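# Reorient a pinched spanner within one robotic hand

## Task

The spanner starts dangling from the hand, pinched by the tip of its handle between thumb and index finger. Using only this hand (the wrist camera, its bracket and the arm's final link count as the hand), rotate the spanner in the grip until its orientation and the spot where it is held on the handle match the two goal pictures. It fails if the spanner touches anything else or leaves the hand. To finish, keep it steady and firmly gripped for a moment with the palm pointing straight down and no hand motor reported as moving, then declare it done.

## Robot and tools

Robot: one arm carrying a right hand with five fingers. The hand has six motors, always listed in this order: little, ring, middle, index, thumb_bend, thumb_turn. Cameras: cam_high (896x504), cam_low (896x504) and cam_wrist (616x616), returned in that order.

Frames. The scene frame has its origin on the table top beneath the arm base, +z up, +y to the left when facing along +x. The base may be slightly tilted. The hand point sits 0.05 m in front of the palm, where the index pad meets the thumb tip in a pinch. Its own axes: +z runs along straightened fingers, +y points out of the palm, +x runs across the palm from the thumb toward the little finger. Palm facing straight down therefore means the hand point's +y points toward scene -z. Straight fingers extend 0.06 to 0.07 m past the point along +z. A bracket on the little-finger side of the wrist protrudes 0.03 m beyond the point along +y and 0.11 m across the palm; it can strike things. Tilting about x or y shifts the point slightly.

execute_actions takes "actions", a list holding one action, one wait, or nothing. An empty list just returns the state. An action is {"rows": [...], "steps": n} with up to 15 rows and n from 1 to 15 (default 15), each step lasting 1/30 s; rows run one per step and the final row repeats to fill the steps. A wait is {"steps": n} with n up to 300, counted from the previous result, so your thinking time eats into it. Optional "pictures": false drops the images. A refused call sends nothing.

Each row has 14 numbers, all in [-1, 1]: dx, dy, dz, rx, ry, rz, little, ring, middle, index, thumb_bend, thumb_turn, force_limit, speed. The first six are an offset, not a pose: they are measured in the hand point's own axes from the hand point pose printed in the most recent result (before any such result, or for a later call in the same reply, from wherever the robot is when the action begins). Every row is measured from that same base, not from the row before it. Scale: 1.0 equals 0.6 m for dx, dy, dz and 180 degrees for the rotation vector rx, ry, rz. All zeros means return to that base pose, not hold still. Per step the command is clipped to within 100 mm and 16 degrees of the measured pose, and motion lags about 0.17 s behind commands; position wins over orientation if both cannot be met.

The next six are absolute finger targets: for the four fingers +1 is straight and -1 fully curled; thumb_bend +1 straight, -1 fully bent; thumb_turn +1 beside the palm, -1 across in front of it. A pinch is roughly index -0.22, thumb_bend -0.75, thumb_turn -0.57. force_limit maps -1..+1 linearly to about 0..10 N at the fingertip (0..15 N for both thumb motors) and only stops closing motors. speed maps -1..+1 to near zero..full, where full travel takes 0.6 s. A motor only starts when its target changes by at least 0.01; it then moves until it arrives or, closing, hits force_limit, and locks. Resending identical numbers keeps the grip. To squeeze harder, raise force_limit and send a target further closed than hand_measured; to loosen, send one more open. Close at speed -0.9 or slower for a gentle grip, since fast fingers overshoot the force limit. Changes to force_limit or speed affect a moving motor but do not restart a stopped one.

move: "target" is one 14-number row interpreted as above (offset from the last shown pose); the hand numbers are sent at the start. "speed" is the path's top speed in m/s, 0.002 to 0.5 (default 0.25), with turning up to twice that in rad/s. The path is straight, lasts 0.5 to 10 s and does not avoid obstacles; actual motion can lag, stray or exceed the speed near full reach. Optional "stop_force" in N, 13 to 80, ends the path when the wrist sensor feels that much extra resistance for two steps, then backs off two steps; unreliable on rotating moves, not allowed in the first 0.2 s, and should be omitted when moving away from something pressed. The result adds a "move:" line: done, off_target, moving, held, fault or contact, plus limits such as paced (pose clipped) or held (some steps blocked), and the distance from target.

wait: "seconds" from 0 to 10; nothing new is sent.
zoom_image: "camera" (cam_high, cam_low or cam_wrist) and "region" [x0, y0, x1, y1] in pixels from the top-left, at most 504 by 504.
show_instructions: no arguments; shows the reference images.
finished_scene: "scene", the number of the current scene; final, and it reports success.

Results: the state gives end_effector_position (m) and end_effector_quat_wxyz in the scene frame, velocities, a Wrist force and Wrist torque in hand-point axes (offset up to about 5.5 N, noise up to 3.4 N, saturating near 100 N; "no reading" is harmless), and hand_measured, hand_stopped_by (moving, target, force, stalled, fault), hand_load_n (positive when pushed open), hand_force_limit, hand_speed. A lost grip shows as loads dropping near 0. "pose unreachable" and HELD mark blocked or altered commands; "Hand target" shows the pose being driven to. Joint ranges, in radians: shoulder pan -3.142 to 3.142, elbow 0.000 to 3.142, the others -6.283 to 6.283.

Avoid: dropping the spanner or letting it touch anything other than the hand; knocking anything off the table; fast or hard contacts. A contact force of 150 N on the arm or its load, or a joint torque reaching its limit (elbow 136, wrists 49.1, shoulders 300 N m), halts the arm for 10 s. Motors heating to 85 °C brake the arm (warning from 70 °C). Finish with a firm grip, palm down, everything at rest.

Each tool is called by a JSON object that holds its "fn" and its "kwargs", one argument or row to a line.

Reference images:

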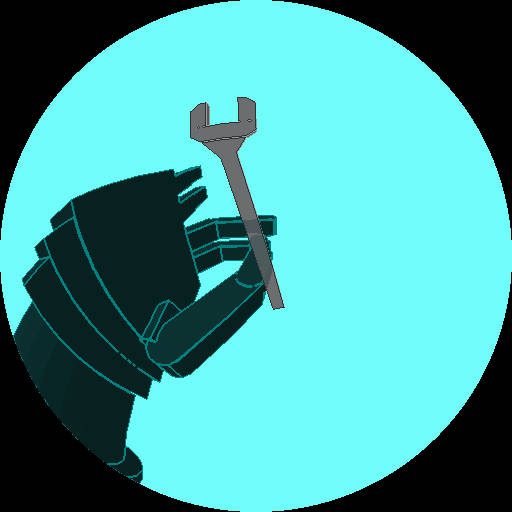

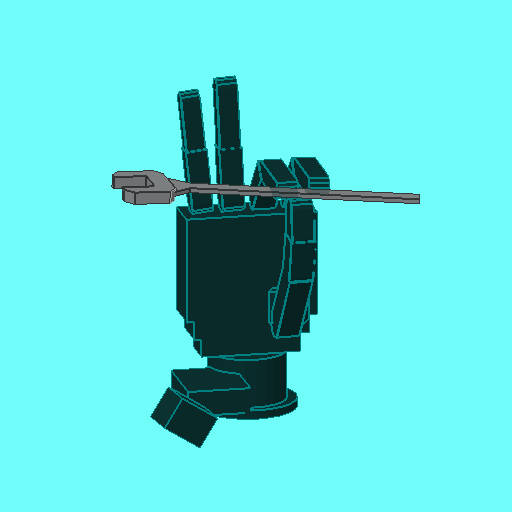

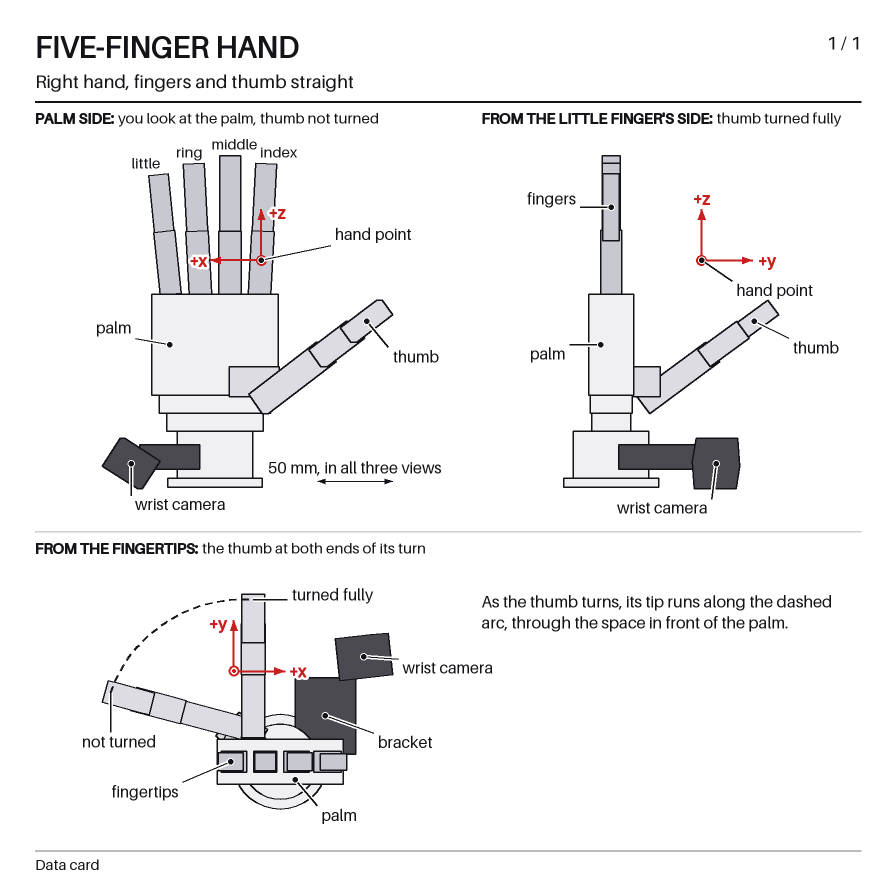

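## Session

I'll start by looking at the current state.

{"fn": "execute_actions", "kwargs": {
  "actions": []
}}

Scene clock: 0.00 s of 6000.00 s.
end_effector_position=(+0.7079, -0.0586, +0.3432) hand_measured=(+1.000, +1.000, +1.000, -0.180, -0.750, -0.570) hand_load_n=(+0.0, +0.0, +0.0, +6.5, +1.0, +0.0) hand_stopped_by=(target, target, target, target, target, target) hand_force_limit=0.00 hand_speed=-0.80 end_effector_quat_wxyz=(+0.451, -0.453, +0.540, -0.548) end_effector_velocity=(+0.000, -0.001, -0.002) end_effector_angular_velocity=(+0.002, +0.002, -0.001)
Joint positions: [-0.527 -1.265  2.44  -4.33  -1.265 -0.014]
Joint velocities: [-0.001  0.003  0.    -0.    -0.     0.   ]
Wrist force (N, on the end effector, along its own x y z axes, offset not removed): no reading
Wrist torque (N m, same axes, about the end effector's origin, offset not removed): no reading
Hand target: +0.708, -0.059, +0.343; +0.451, -0.453, +0.540, -0.548

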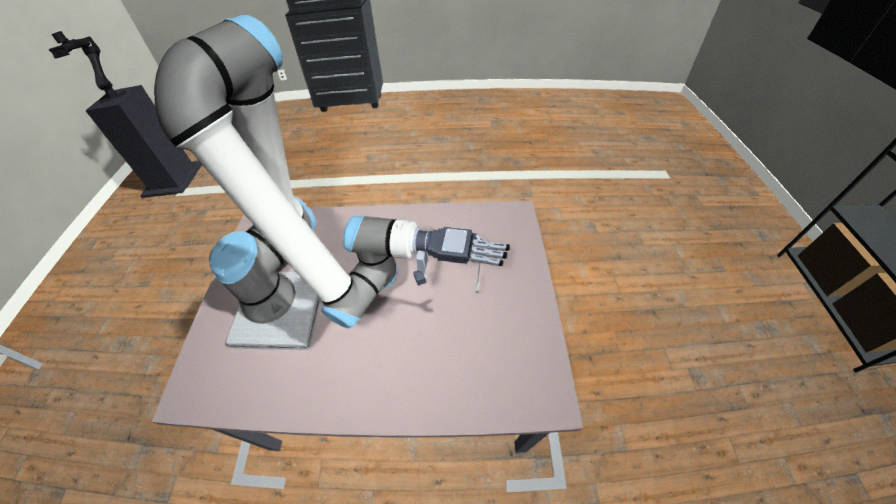

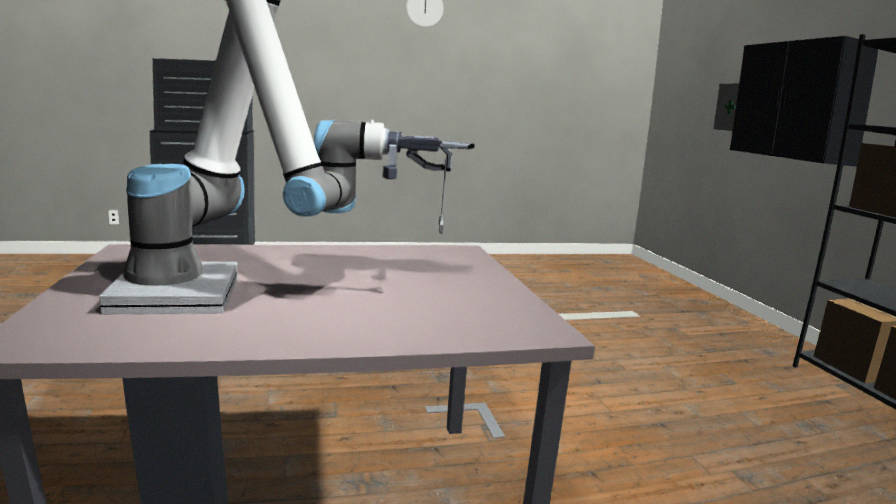

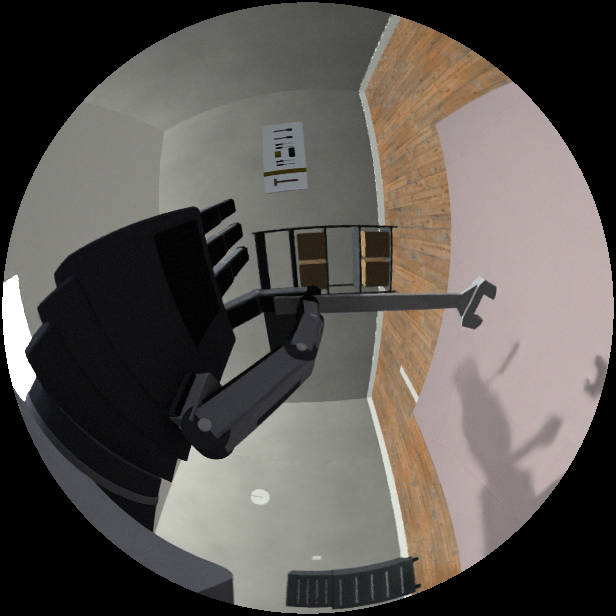

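{"fn": "zoom_image", "kwargs": {
  "camera": "cam_wrist",
  "region": [180, 180, 520, 460]
}}

{"fn": "zoom_image", "kwargs": {
  "camera": "cam_low",
  "region": [360, 110, 520, 250]
}}

Region (180, 180, 520, 460) of cam_wrist's 616x616 image, scaled by 1.482, with more detail than that image has; it fills the top 415 rows of this view, and the rest is white.

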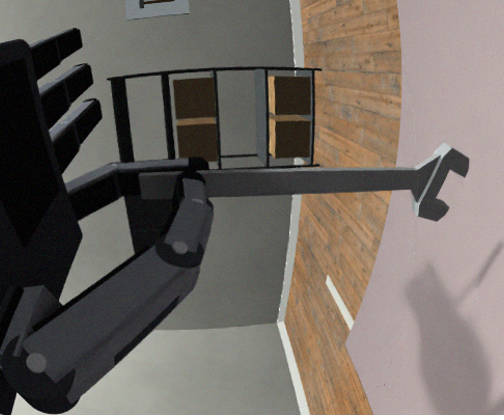

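Region (360, 110, 520, 250) of cam_low's 896x504 image, scaled by 3.150, with more detail than that image has; it fills the top 441 rows of this view, and the rest is white.

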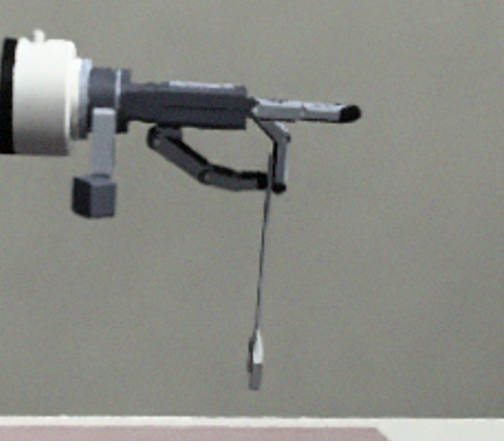

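{"fn": "move", "kwargs": {
  "target": [0, 0, 0, 0, 0, 0.1667, 1, 1, 1, -0.22, -0.75, -0.57, 0.0, -0.8],
  "speed": 0.1
}}

Scene clock: 122.93 s of 6000.00 s.
end_effector_position=(+0.7079, -0.0586, +0.3432) hand_measured=(+1.000, +1.000, +1.000, -0.180, -0.748, -0.570) hand_load_n=(+0.0, +0.0, +0.0, +6.5, +2.0, -1.0) hand_stopped_by=(target, target, target, force, target, target) hand_force_limit=0.00 hand_speed=-0.80 end_effector_quat_wxyz=(+0.577, -0.298, +0.639, -0.412) end_effector_velocity=(+0.000, +0.000, -0.000) end_effector_angular_velocity=(+0.008, -0.002, +0.000)
Joint positions: [-0.589 -1.212  2.448 -4.391 -1.204  0.51 ]
Joint velocities: [-0.     0.002  0.    -0.002  0.001  0.009]
Wrist force (N, on the end effector, along its own x y z axes, offset not removed): [-2.7 -3.8 2.5]
Wrist torque (N m, same axes, about the end effector's origin, offset not removed): [-0.58 0.84 -0.47]
Hand target: +0.708, -0.059, +0.343; +0.577, -0.298, +0.639, -0.412
Off the commanded pose: 0.000 m, 0 deg.
After step 90, 117.00 s passed at rest.
move: done

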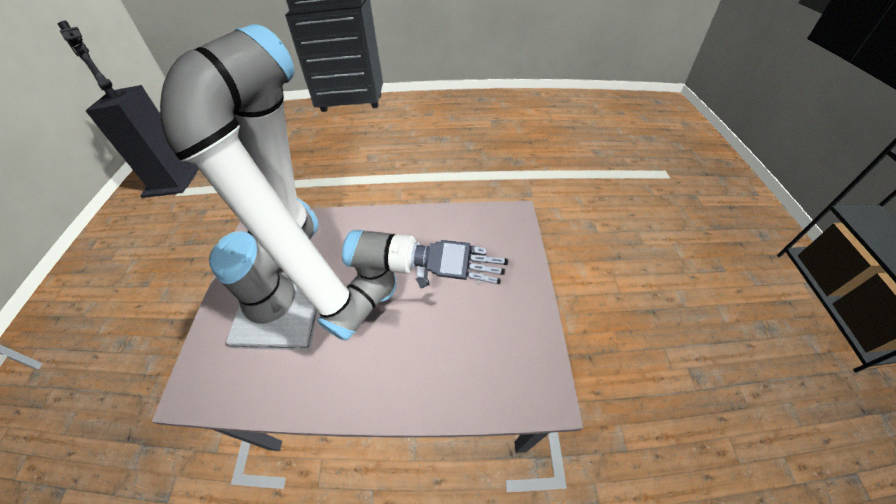

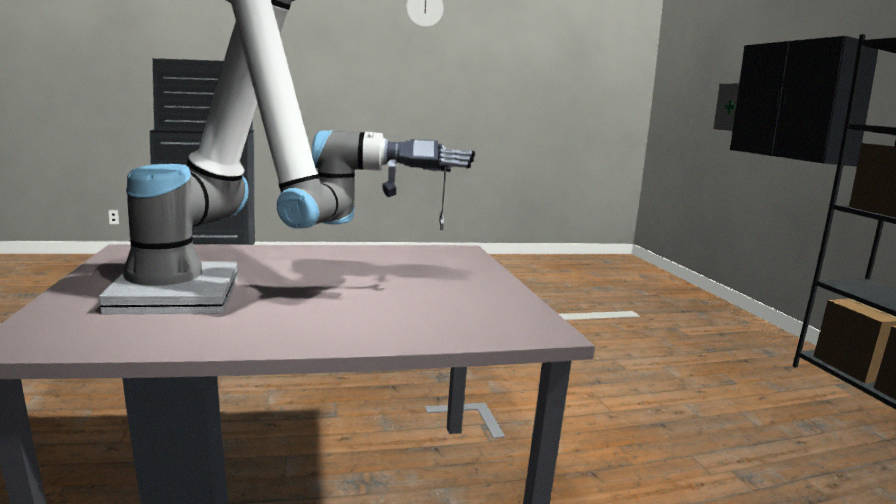

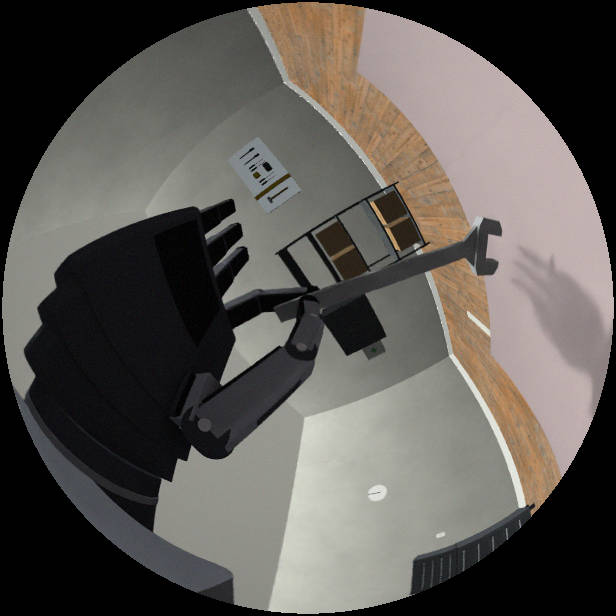

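{"fn": "move", "kwargs": {
  "target": [0, 0, 0, 0, 0, 0.2222, 1, 1, 1, -0.22, -0.75, -0.57, 0.0, -0.8],
  "speed": 0.1
}}

Scene clock: 135.10 s of 6000.00 s.
end_effector_position=(+0.7079, -0.0586, +0.3432) hand_measured=(+1.000, +1.000, +1.000, -0.180, -0.748, -0.570) hand_load_n=(+0.0, +0.0, +0.0, +6.5, +1.0, -1.0) hand_stopped_by=(target, target, target, force, target, target) hand_force_limit=0.00 hand_speed=-0.80 end_effector_quat_wxyz=(+0.683, -0.062, +0.702, -0.190) end_effector_velocity=(+0.000, +0.000, -0.000) end_effector_angular_velocity=(+0.007, -0.002, +0.001)
Joint positions: [-0.614 -1.102  2.45  -4.503 -1.179  1.207]
Joint velocities: [ 0.001  0.002 -0.    -0.002  0.     0.008]
Wrist force (N, on the end effector, along its own x y z axes, offset not removed): [-0.8 1.9 -1.8]
Wrist torque (N m, same axes, about the end effector's origin, offset not removed): [0.33 0.75 -0.30]
Hand target: +0.708, -0.059, +0.343; +0.684, -0.061, +0.702, -0.190
Off the commanded pose: 0.000 m, 0 deg.
After step 90, 5.37 s passed at rest.
move: done

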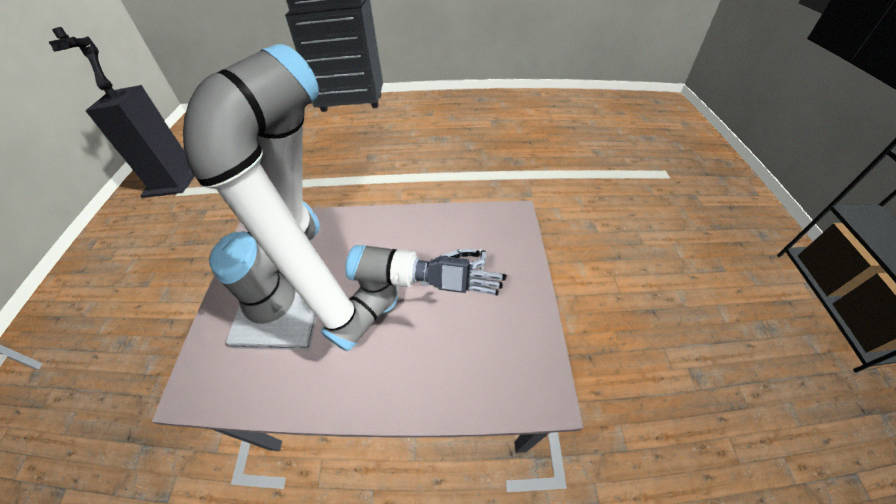

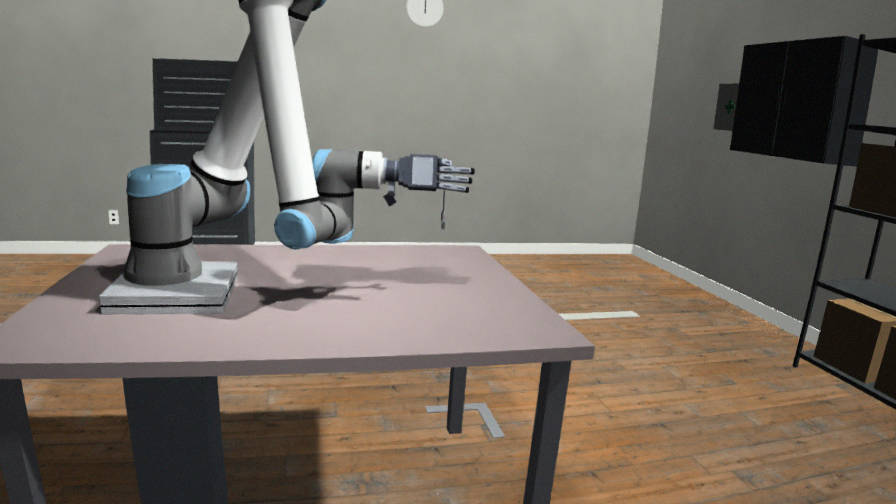

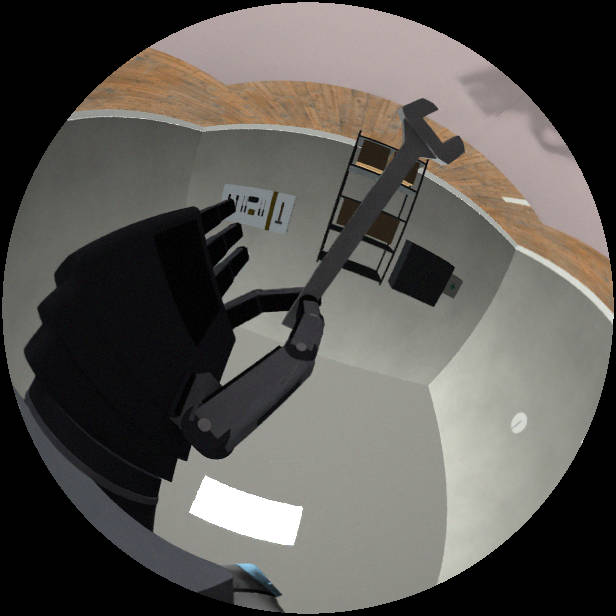

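{"fn": "move", "kwargs": {
  "target": [-0.156, -0.0585, 0, 0, 0, 0.2222, 1, 1, 1, -0.22, -0.75, -0.57, 0.0, -0.8],
  "speed": 0.1
}}

Scene clock: 256.37 s of 6000.00 s.
end_effector_position=(+0.7073, -0.0585, +0.4430) hand_measured=(+1.000, +1.000, +1.000, -0.180, -0.750, -0.570) hand_load_n=(+0.0, +0.0, +0.0, +6.5, +0.5, -1.0) hand_stopped_by=(target, target, target, force, target, target) hand_force_limit=0.00 hand_speed=-0.80 end_effector_quat_wxyz=(+0.707, +0.182, +0.681, +0.055) end_effector_velocity=(+0.000, -0.000, +0.001) end_effector_angular_velocity=(+0.006, -0.001, -0.000)
Joint positions: [-0.566 -1.244  2.444 -4.355 -1.227  1.904]
Joint velocities: [ 0.001 -0.002 -0.     0.002 -0.001  0.006]
Wrist force (N, on the end effector, along its own x y z axes, offset not removed): [2.6 -0.7 -1.2]
Wrist torque (N m, same axes, about the end effector's origin, offset not removed): [0.36 0.11 -0.17]
Hand target: +0.707, -0.058, +0.443; +0.707, +0.182, +0.681, +0.055
Off the commanded pose: 0.000 m, 0 deg.
After step 90, 114.47 s passed at rest.
move: done

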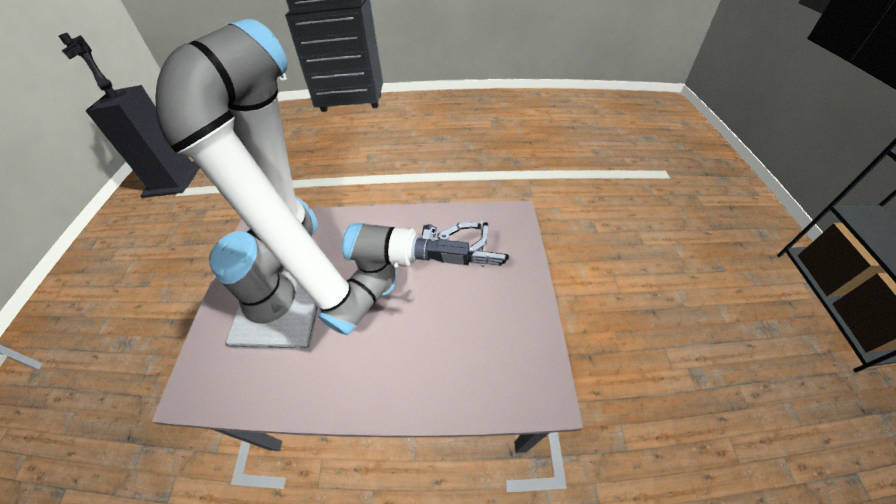

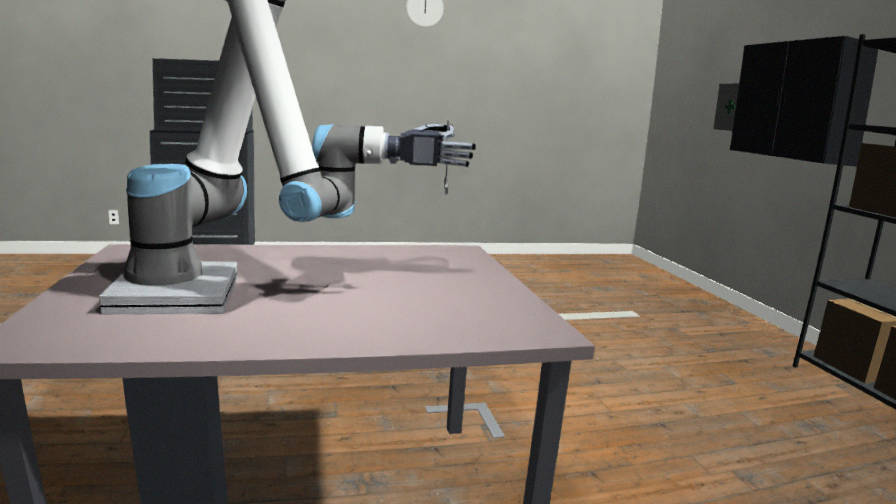

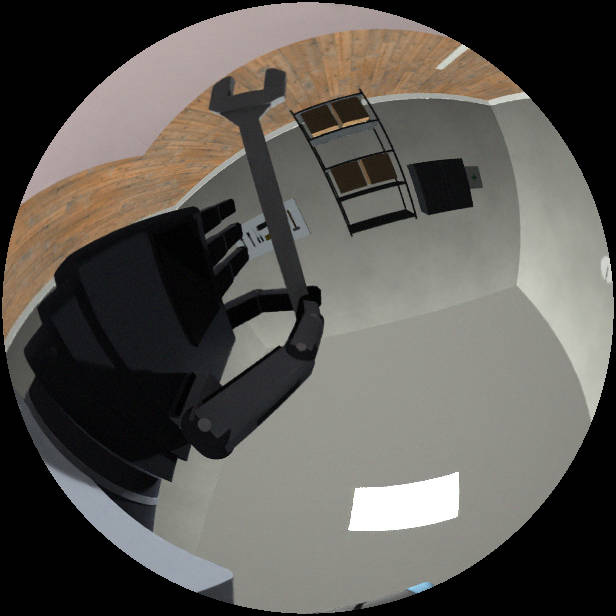

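{"fn": "zoom_image", "kwargs": {
  "camera": "cam_wrist",
  "region": [200, 200, 400, 400]
}}

{"fn": "zoom_image", "kwargs": {
  "camera": "cam_high",
  "region": [400, 200, 530, 290]
}}

{"fn": "zoom_image", "kwargs": {
  "camera": "cam_low",
  "region": [370, 105, 500, 205]
}}

Region (200, 200, 400, 400) of cam_wrist's 616x616 image, scaled by 2.520, with more detail than that image has.

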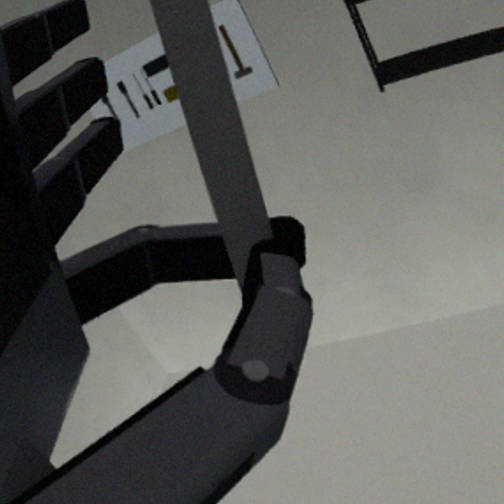

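Region (400, 200, 530, 290) of cam_high's 896x504 image, scaled by 3.877, with more detail than that image has; it fills the top 349 rows of this view, and the rest is white.

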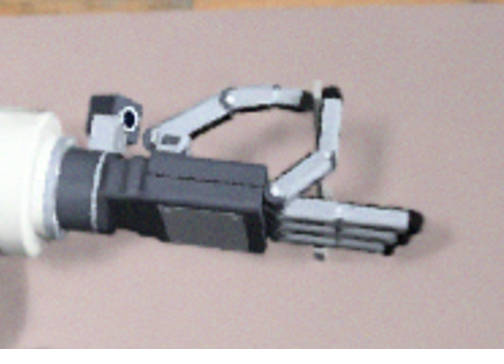

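Region (370, 105, 500, 205) of cam_low's 896x504 image, scaled by 3.877, with more detail than that image has; it fills the top 388 rows of this view, and the rest is white.

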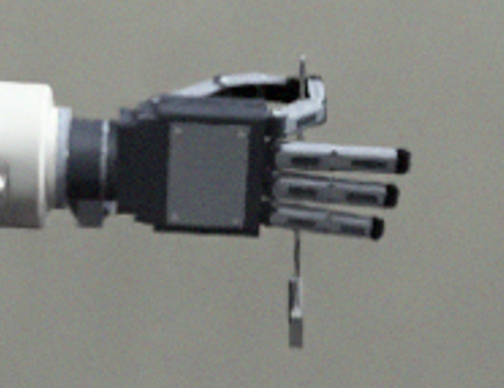

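{"fn": "execute_actions", "kwargs": {
  "actions": [
    {"rows": [[0, 0, 0, 0, 0, 0, 0.1, 0.1, 0.1, -0.22, -0.75, -0.57, -0.8, -0.3]], "steps": 15}
  ],
  "pictures": false
}}

{"fn": "wait", "kwargs": {
  "seconds": 0.5
}}

Scene clock: 284.27 s of 6000.00 s.
end_effector_position=(+0.7073, -0.0584, +0.4431) hand_measured=(+0.536, +0.536, +0.536, -0.180, -0.750, -0.570) hand_load_n=(+0.0, +0.0, +0.0, +6.5, +0.5, -1.0) hand_stopped_by=(moving, moving, moving, force, target, target) hand_force_limit=-0.80 hand_speed=-0.30 end_effector_quat_wxyz=(+0.707, +0.182, +0.681, +0.055) end_effector_velocity=(+0.000, -0.000, -0.001) end_effector_angular_velocity=(+0.001, +0.001, -0.000)
Joint positions: [-0.565 -1.244  2.444 -4.355 -1.227  1.904]
Joint velocities: [-0.001  0.001 -0.    -0.     0.     0.   ]
Wrist force (N, on the end effector, along its own x y z axes, offset not removed): [3.2 -3.0 -4.8]
Wrist torque (N m, same axes, about the end effector's origin, offset not removed): [0.03 0.33 -0.14]
Hand target: +0.707, -0.058, +0.443; +0.707, +0.182, +0.681, +0.055
Off the commanded pose: 0.000 m, 0 deg.
Steps of this call (steps 1 to 90: nothing new was sent; then 24.40 s passed at rest; steps 91 to 105: all 15 steps of this action). Readings (end_effector_position | what the end effector reports):
91: (+0.7073, -0.0585, +0.4431) | hand_measured=(+1.000, +1.000, +1.000, -0.180, -0.750, -0.570) hand_load_n=(+0.0, +0.0, +0.0, +6.5, +0.5, -1.0) hand_stopped_by=(moving, moving, moving, force, target, target) hand_force_limit=-0.80 hand_speed=-0.30
92: (+0.7073, -0.0585, +0.4431) | hand_measured=(+1.000, +1.000, +1.000, -0.180, -0.750, -0.570) hand_load_n=(+0.0, +0.0, +0.0, +6.5, +0.5, -1.0) hand_stopped_by=(moving, moving, moving, force, target, target) hand_force_limit=-0.80 hand_speed=-0.30
94: (+0.7073, -0.0585, +0.4431) | hand_measured=(+0.964, +0.964, +0.964, -0.180, -0.750, -0.570) hand_load_n=(+0.0, +0.0, +0.0, +6.5, +0.5, -1.0) hand_stopped_by=(moving, moving, moving, force, target, target) hand_force_limit=-0.80 hand_speed=-0.30
98: (+0.7073, -0.0584, +0.4431) | hand_measured=(+0.810, +0.810, +0.810, -0.180, -0.750, -0.570) hand_load_n=(+0.0, +0.0, +0.0, +6.5, +0.5, -1.0) hand_stopped_by=(moving, moving, moving, force, target, target) hand_force_limit=-0.80 hand_speed=-0.30
105: the state above

Scene clock: 284.77 s of 6000.00 s.
end_effector_position=(+0.7073, -0.0584, +0.4430) hand_measured=(+0.100, +0.100, +0.100, -0.180, -0.750, -0.570) hand_load_n=(+0.0, +0.0, +0.0, +6.5, +0.5, -1.0) hand_stopped_by=(target, target, target, force, target, target) hand_force_limit=-0.80 hand_speed=-0.30 end_effector_quat_wxyz=(+0.707, +0.182, +0.681, +0.055) end_effector_velocity=(+0.000, +0.000, +0.000) end_effector_angular_velocity=(+0.001, -0.000, +0.001)
Joint positions: [-0.565 -1.244  2.444 -4.355 -1.227  1.904]
Joint velocities: [ 0.001 -0.    -0.    -0.    -0.     0.001]
Wrist force (N, on the end effector, along its own x y z axes, offset not removed): [2.6 -2.2 -1.2]
Wrist torque (N m, same axes, about the end effector's origin, offset not removed): [0.05 0.27 -0.06]
Hand target: +0.707, -0.058, +0.443; +0.707, +0.182, +0.681, +0.055
Off the commanded pose: 0.000 m, 0 deg.
Steps of this call (steps 1 to 15: nothing new was sent). Readings (end_effector_position | what the end effector reports):
1: (+0.7073, -0.0584, +0.4431) | hand_measured=(+0.498, +0.498, +0.498, -0.180, -0.750, -0.570) hand_load_n=(+0.0, +0.0, +0.0, +6.5, +0.5, -1.0) hand_stopped_by=(moving, moving, moving, force, target, target) hand_force_limit=-0.80 hand_speed=-0.30
2: (+0.7073, -0.0584, +0.4431) | hand_measured=(+0.460, +0.460, +0.460, -0.180, -0.750, -0.570) hand_load_n=(+0.0, +0.0, +0.0, +6.5, +0.5, -1.0) hand_stopped_by=(moving, moving, moving, force, target, target) hand_force_limit=-0.80 hand_speed=-0.30
4: (+0.7073, -0.0584, +0.4431) | hand_measured=(+0.382, +0.382, +0.382, -0.180, -0.750, -0.570) hand_load_n=(+0.0, +0.0, +0.0, +6.5, +0.5, -1.0) hand_stopped_by=(moving, moving, moving, force, target, target) hand_force_limit=-0.80 hand_speed=-0.30
8: (+0.7073, -0.0584, +0.4430) | hand_measured=(+0.226, +0.226, +0.226, -0.180, -0.750, -0.570) hand_load_n=(+0.0, +0.0, +0.0, +6.5, +0.5, -1.0) hand_stopped_by=(moving, moving, moving, force, target, target) hand_force_limit=-0.80 hand_speed=-0.30
15: the state above

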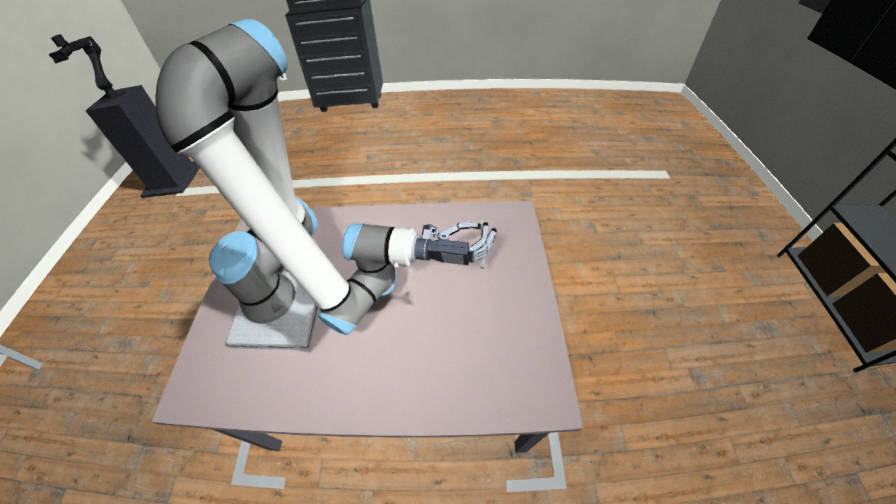

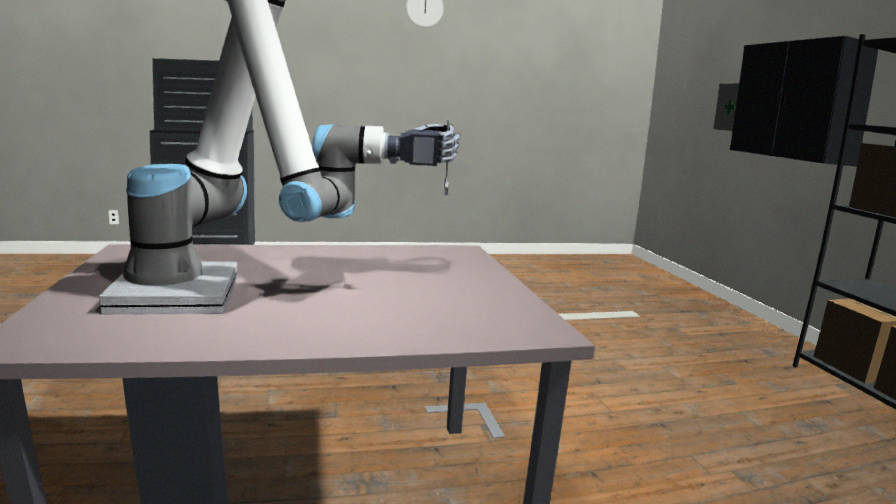

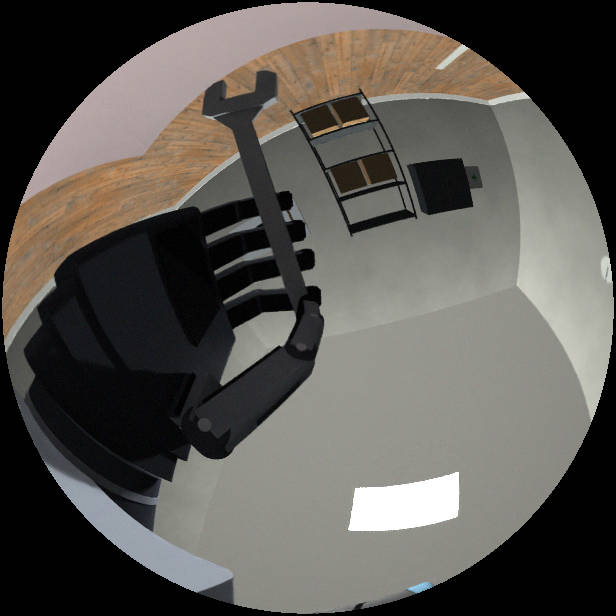

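{"fn": "move", "kwargs": {
  "target": [0, 0, 0, 0, 0, 0, -0.3, -0.3, -0.3, -0.22, -0.75, -0.57, -0.85, -0.9],
  "speed": 0.05
}}

Scene clock: 301.77 s of 6000.00 s.
end_effector_position=(+0.7073, -0.0585, +0.4430) hand_measured=(-0.210, -0.188, -0.176, -0.180, -0.750, -0.570) hand_load_n=(+0.5, +0.0, +0.0, +8.0, +1.5, +0.0) hand_stopped_by=(force, force, force, force, target, target) hand_force_limit=-0.85 hand_speed=-0.90 end_effector_quat_wxyz=(+0.707, +0.182, +0.681, +0.055) end_effector_velocity=(-0.000, +0.001, +0.001) end_effector_angular_velocity=(-0.000, -0.001, +0.000)
Joint positions: [-0.566 -1.244  2.444 -4.355 -1.227  1.904]
Joint velocities: [ 0.001 -0.001 -0.    -0.    -0.     0.   ]
Wrist force (N, on the end effector, along its own x y z axes, offset not removed): [1.9 -3.5 0.6]
Wrist torque (N m, same axes, about the end effector's origin, offset not removed): [-0.28 0.30 -0.15]
Hand target: +0.707, -0.058, +0.443; +0.707, +0.182, +0.681, +0.055
Off the commanded pose: 0.000 m, 0 deg.
After step 90, 11.87 s passed at rest.
move: done

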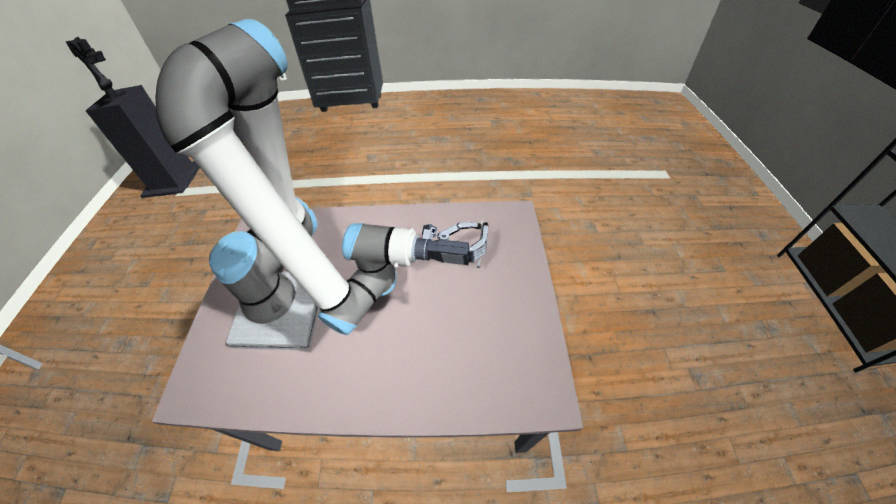

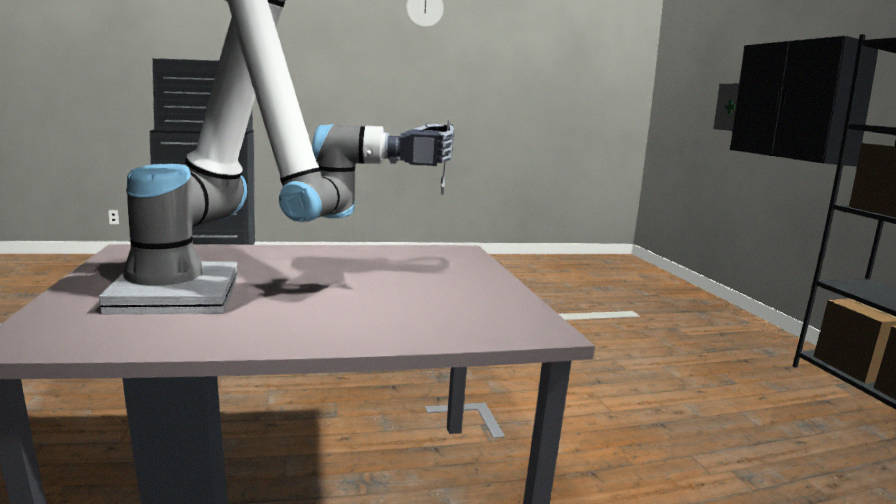

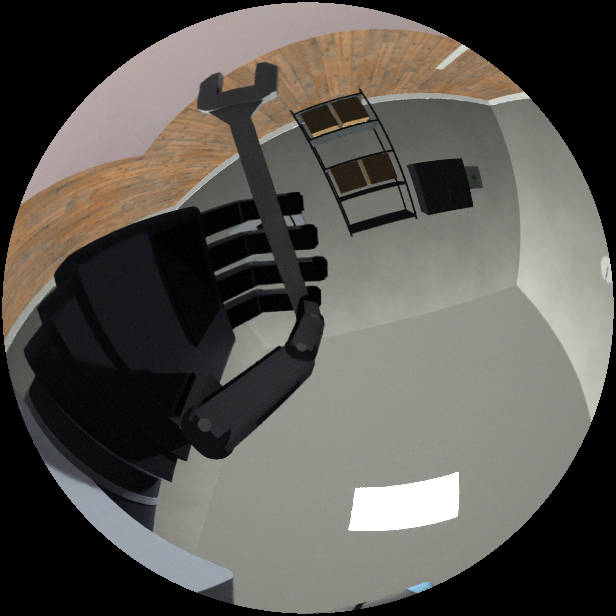

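{"fn": "move", "kwargs": {
  "target": [0.1886, -0.0664, 0, 0.1107, 0.3143, 0, -0.3, -0.3, -0.3, -0.22, -0.75, -0.57, -0.85, -0.9],
  "speed": 0.15
}}

Scene clock: 415.27 s of 6000.00 s.
end_effector_position=(+0.7084, -0.0588, +0.3231) hand_measured=(-0.210, -0.188, -0.176, -0.180, -0.750, -0.570) hand_load_n=(+1.5, +0.0, +0.0, +7.5, +1.5, +0.0) hand_stopped_by=(force, force, force, force, target, target) hand_force_limit=-0.85 hand_speed=-0.90 end_effector_quat_wxyz=(+0.262, +0.250, +0.932, +0.020) end_effector_velocity=(+0.000, -0.001, -0.001) end_effector_angular_velocity=(+0.002, +0.008, -0.001)
Joint positions: [-0.502 -1.644  2.34  -2.789 -1.437  1.664]
Joint velocities: [ 0.     0.001 -0.004  0.011 -0.003  0.   ]
Wrist force (N, on the end effector, along its own x y z axes, offset not removed): [0.6 -0.9 0.8]
Wrist torque (N m, same axes, about the end effector's origin, offset not removed): [0.19 0.34 -0.33]
Hand target: +0.708, -0.059, +0.323; +0.262, +0.250, +0.932, +0.020
Off the commanded pose: 0.000 m, 0 deg.
After step 90, 106.63 s passed at rest.
move: done

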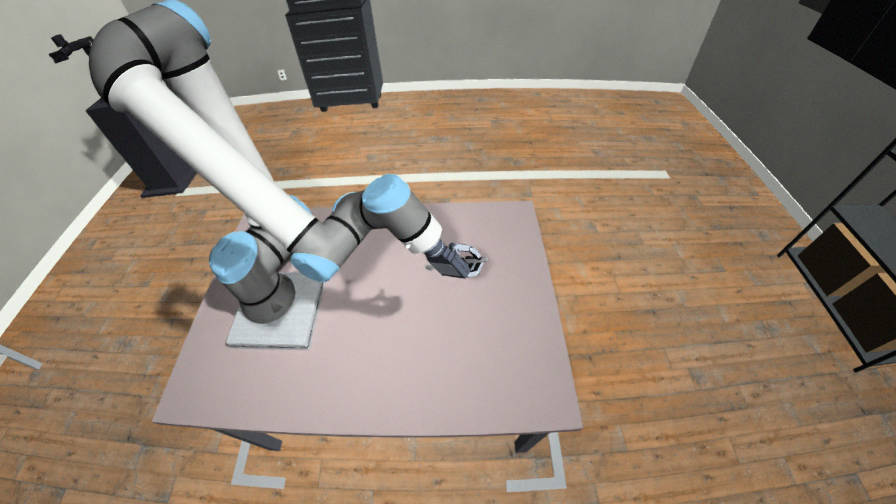

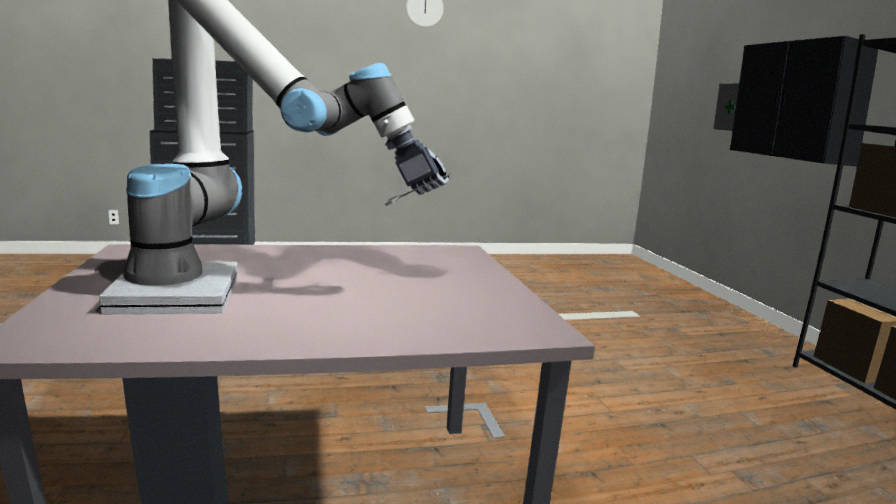

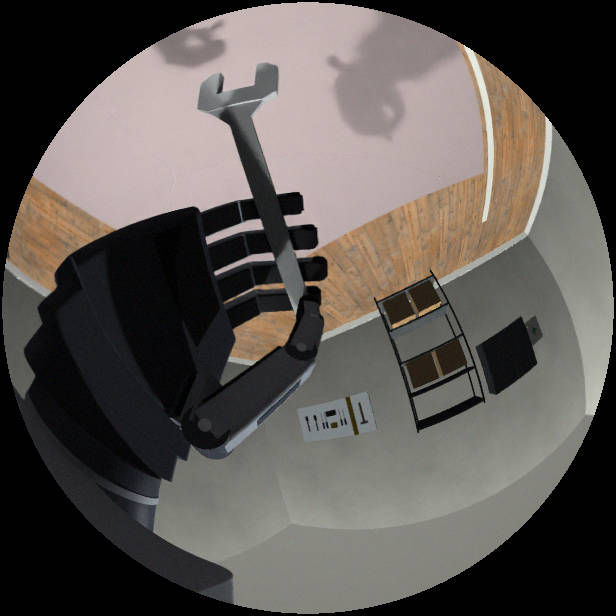

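{"fn": "move", "kwargs": {
  "target": [0.1117, -0.0067, 0, 0, 0, -0.3333, -0.3, -0.3, -0.3, -0.22, -0.75, -0.57, -0.85, -0.9],
  "speed": 0.2
}}

Scene clock: 426.57 s of 6000.00 s.
end_effector_position=(+0.6571, -0.0305, +0.2904) hand_measured=(-0.210, -0.188, -0.176, -0.180, -0.750, -0.570) hand_load_n=(+1.5, +0.0, +0.0, +7.5, +1.5, +0.0) hand_stopped_by=(force, force, force, force, target, target) hand_force_limit=-0.85 hand_speed=-0.90 end_effector_quat_wxyz=(+0.237, -0.250, +0.932, -0.113) end_effector_velocity=(-0.000, -0.000, -0.001) end_effector_angular_velocity=(-0.003, +0.001, +0.005)
Joint positions: [-0.503 -1.644  2.34  -2.789 -1.436  0.616]
Joint velocities: [-0.     0.001 -0.    -0.    -0.    -0.006]
Wrist force (N, on the end effector, along its own x y z axes, offset not removed): [-1.9 -0.2 4.4]
Wrist torque (N m, same axes, about the end effector's origin, offset not removed): [0.02 0.47 -0.10]
Hand target: +0.657, -0.030, +0.290; +0.237, -0.250, +0.932, -0.113
Off the commanded pose: 0.000 m, 0 deg.
After step 90, 5.27 s passed at rest.
move: done

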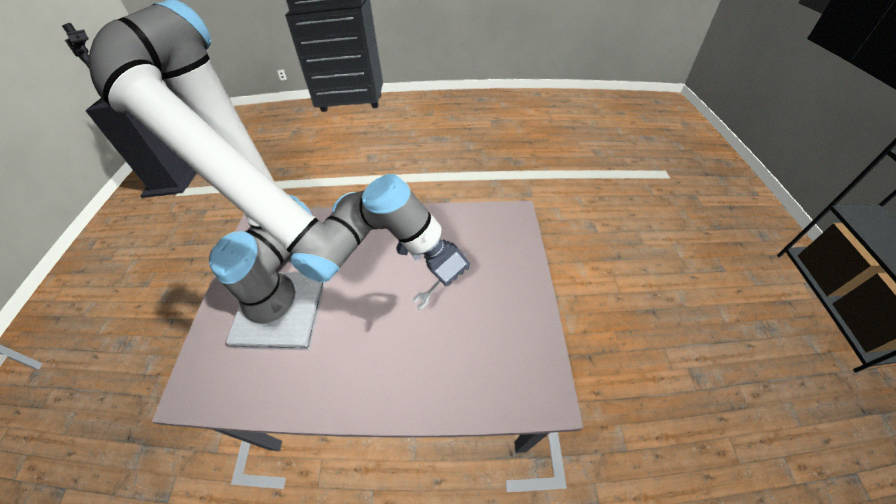

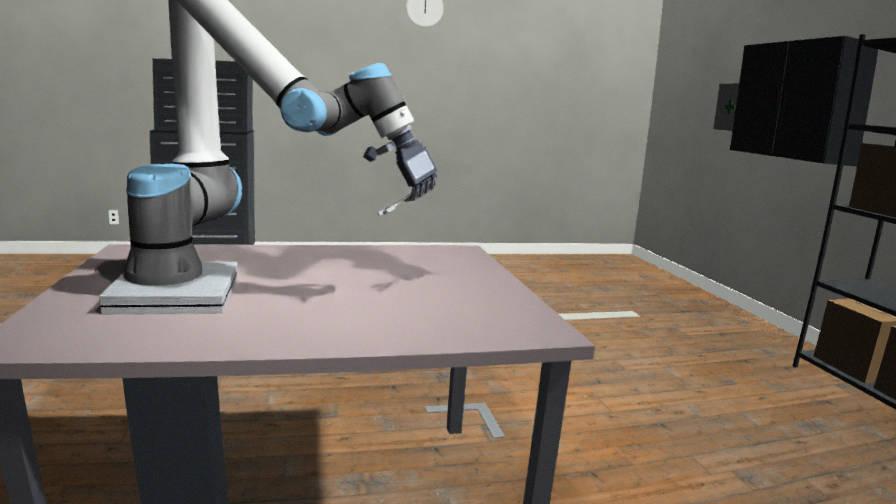

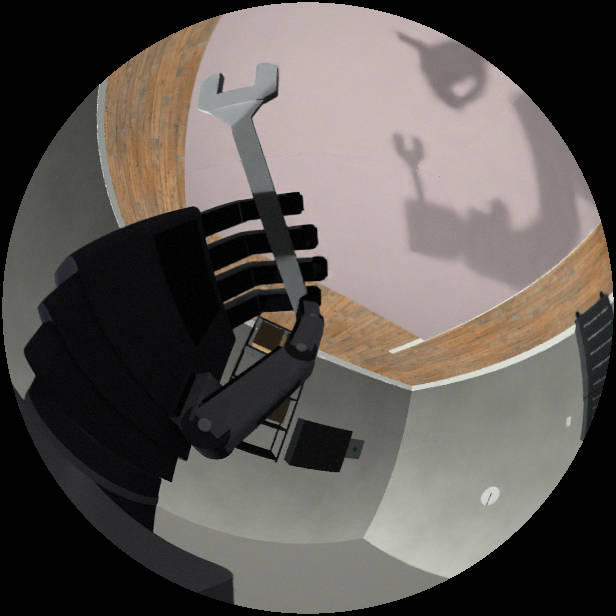

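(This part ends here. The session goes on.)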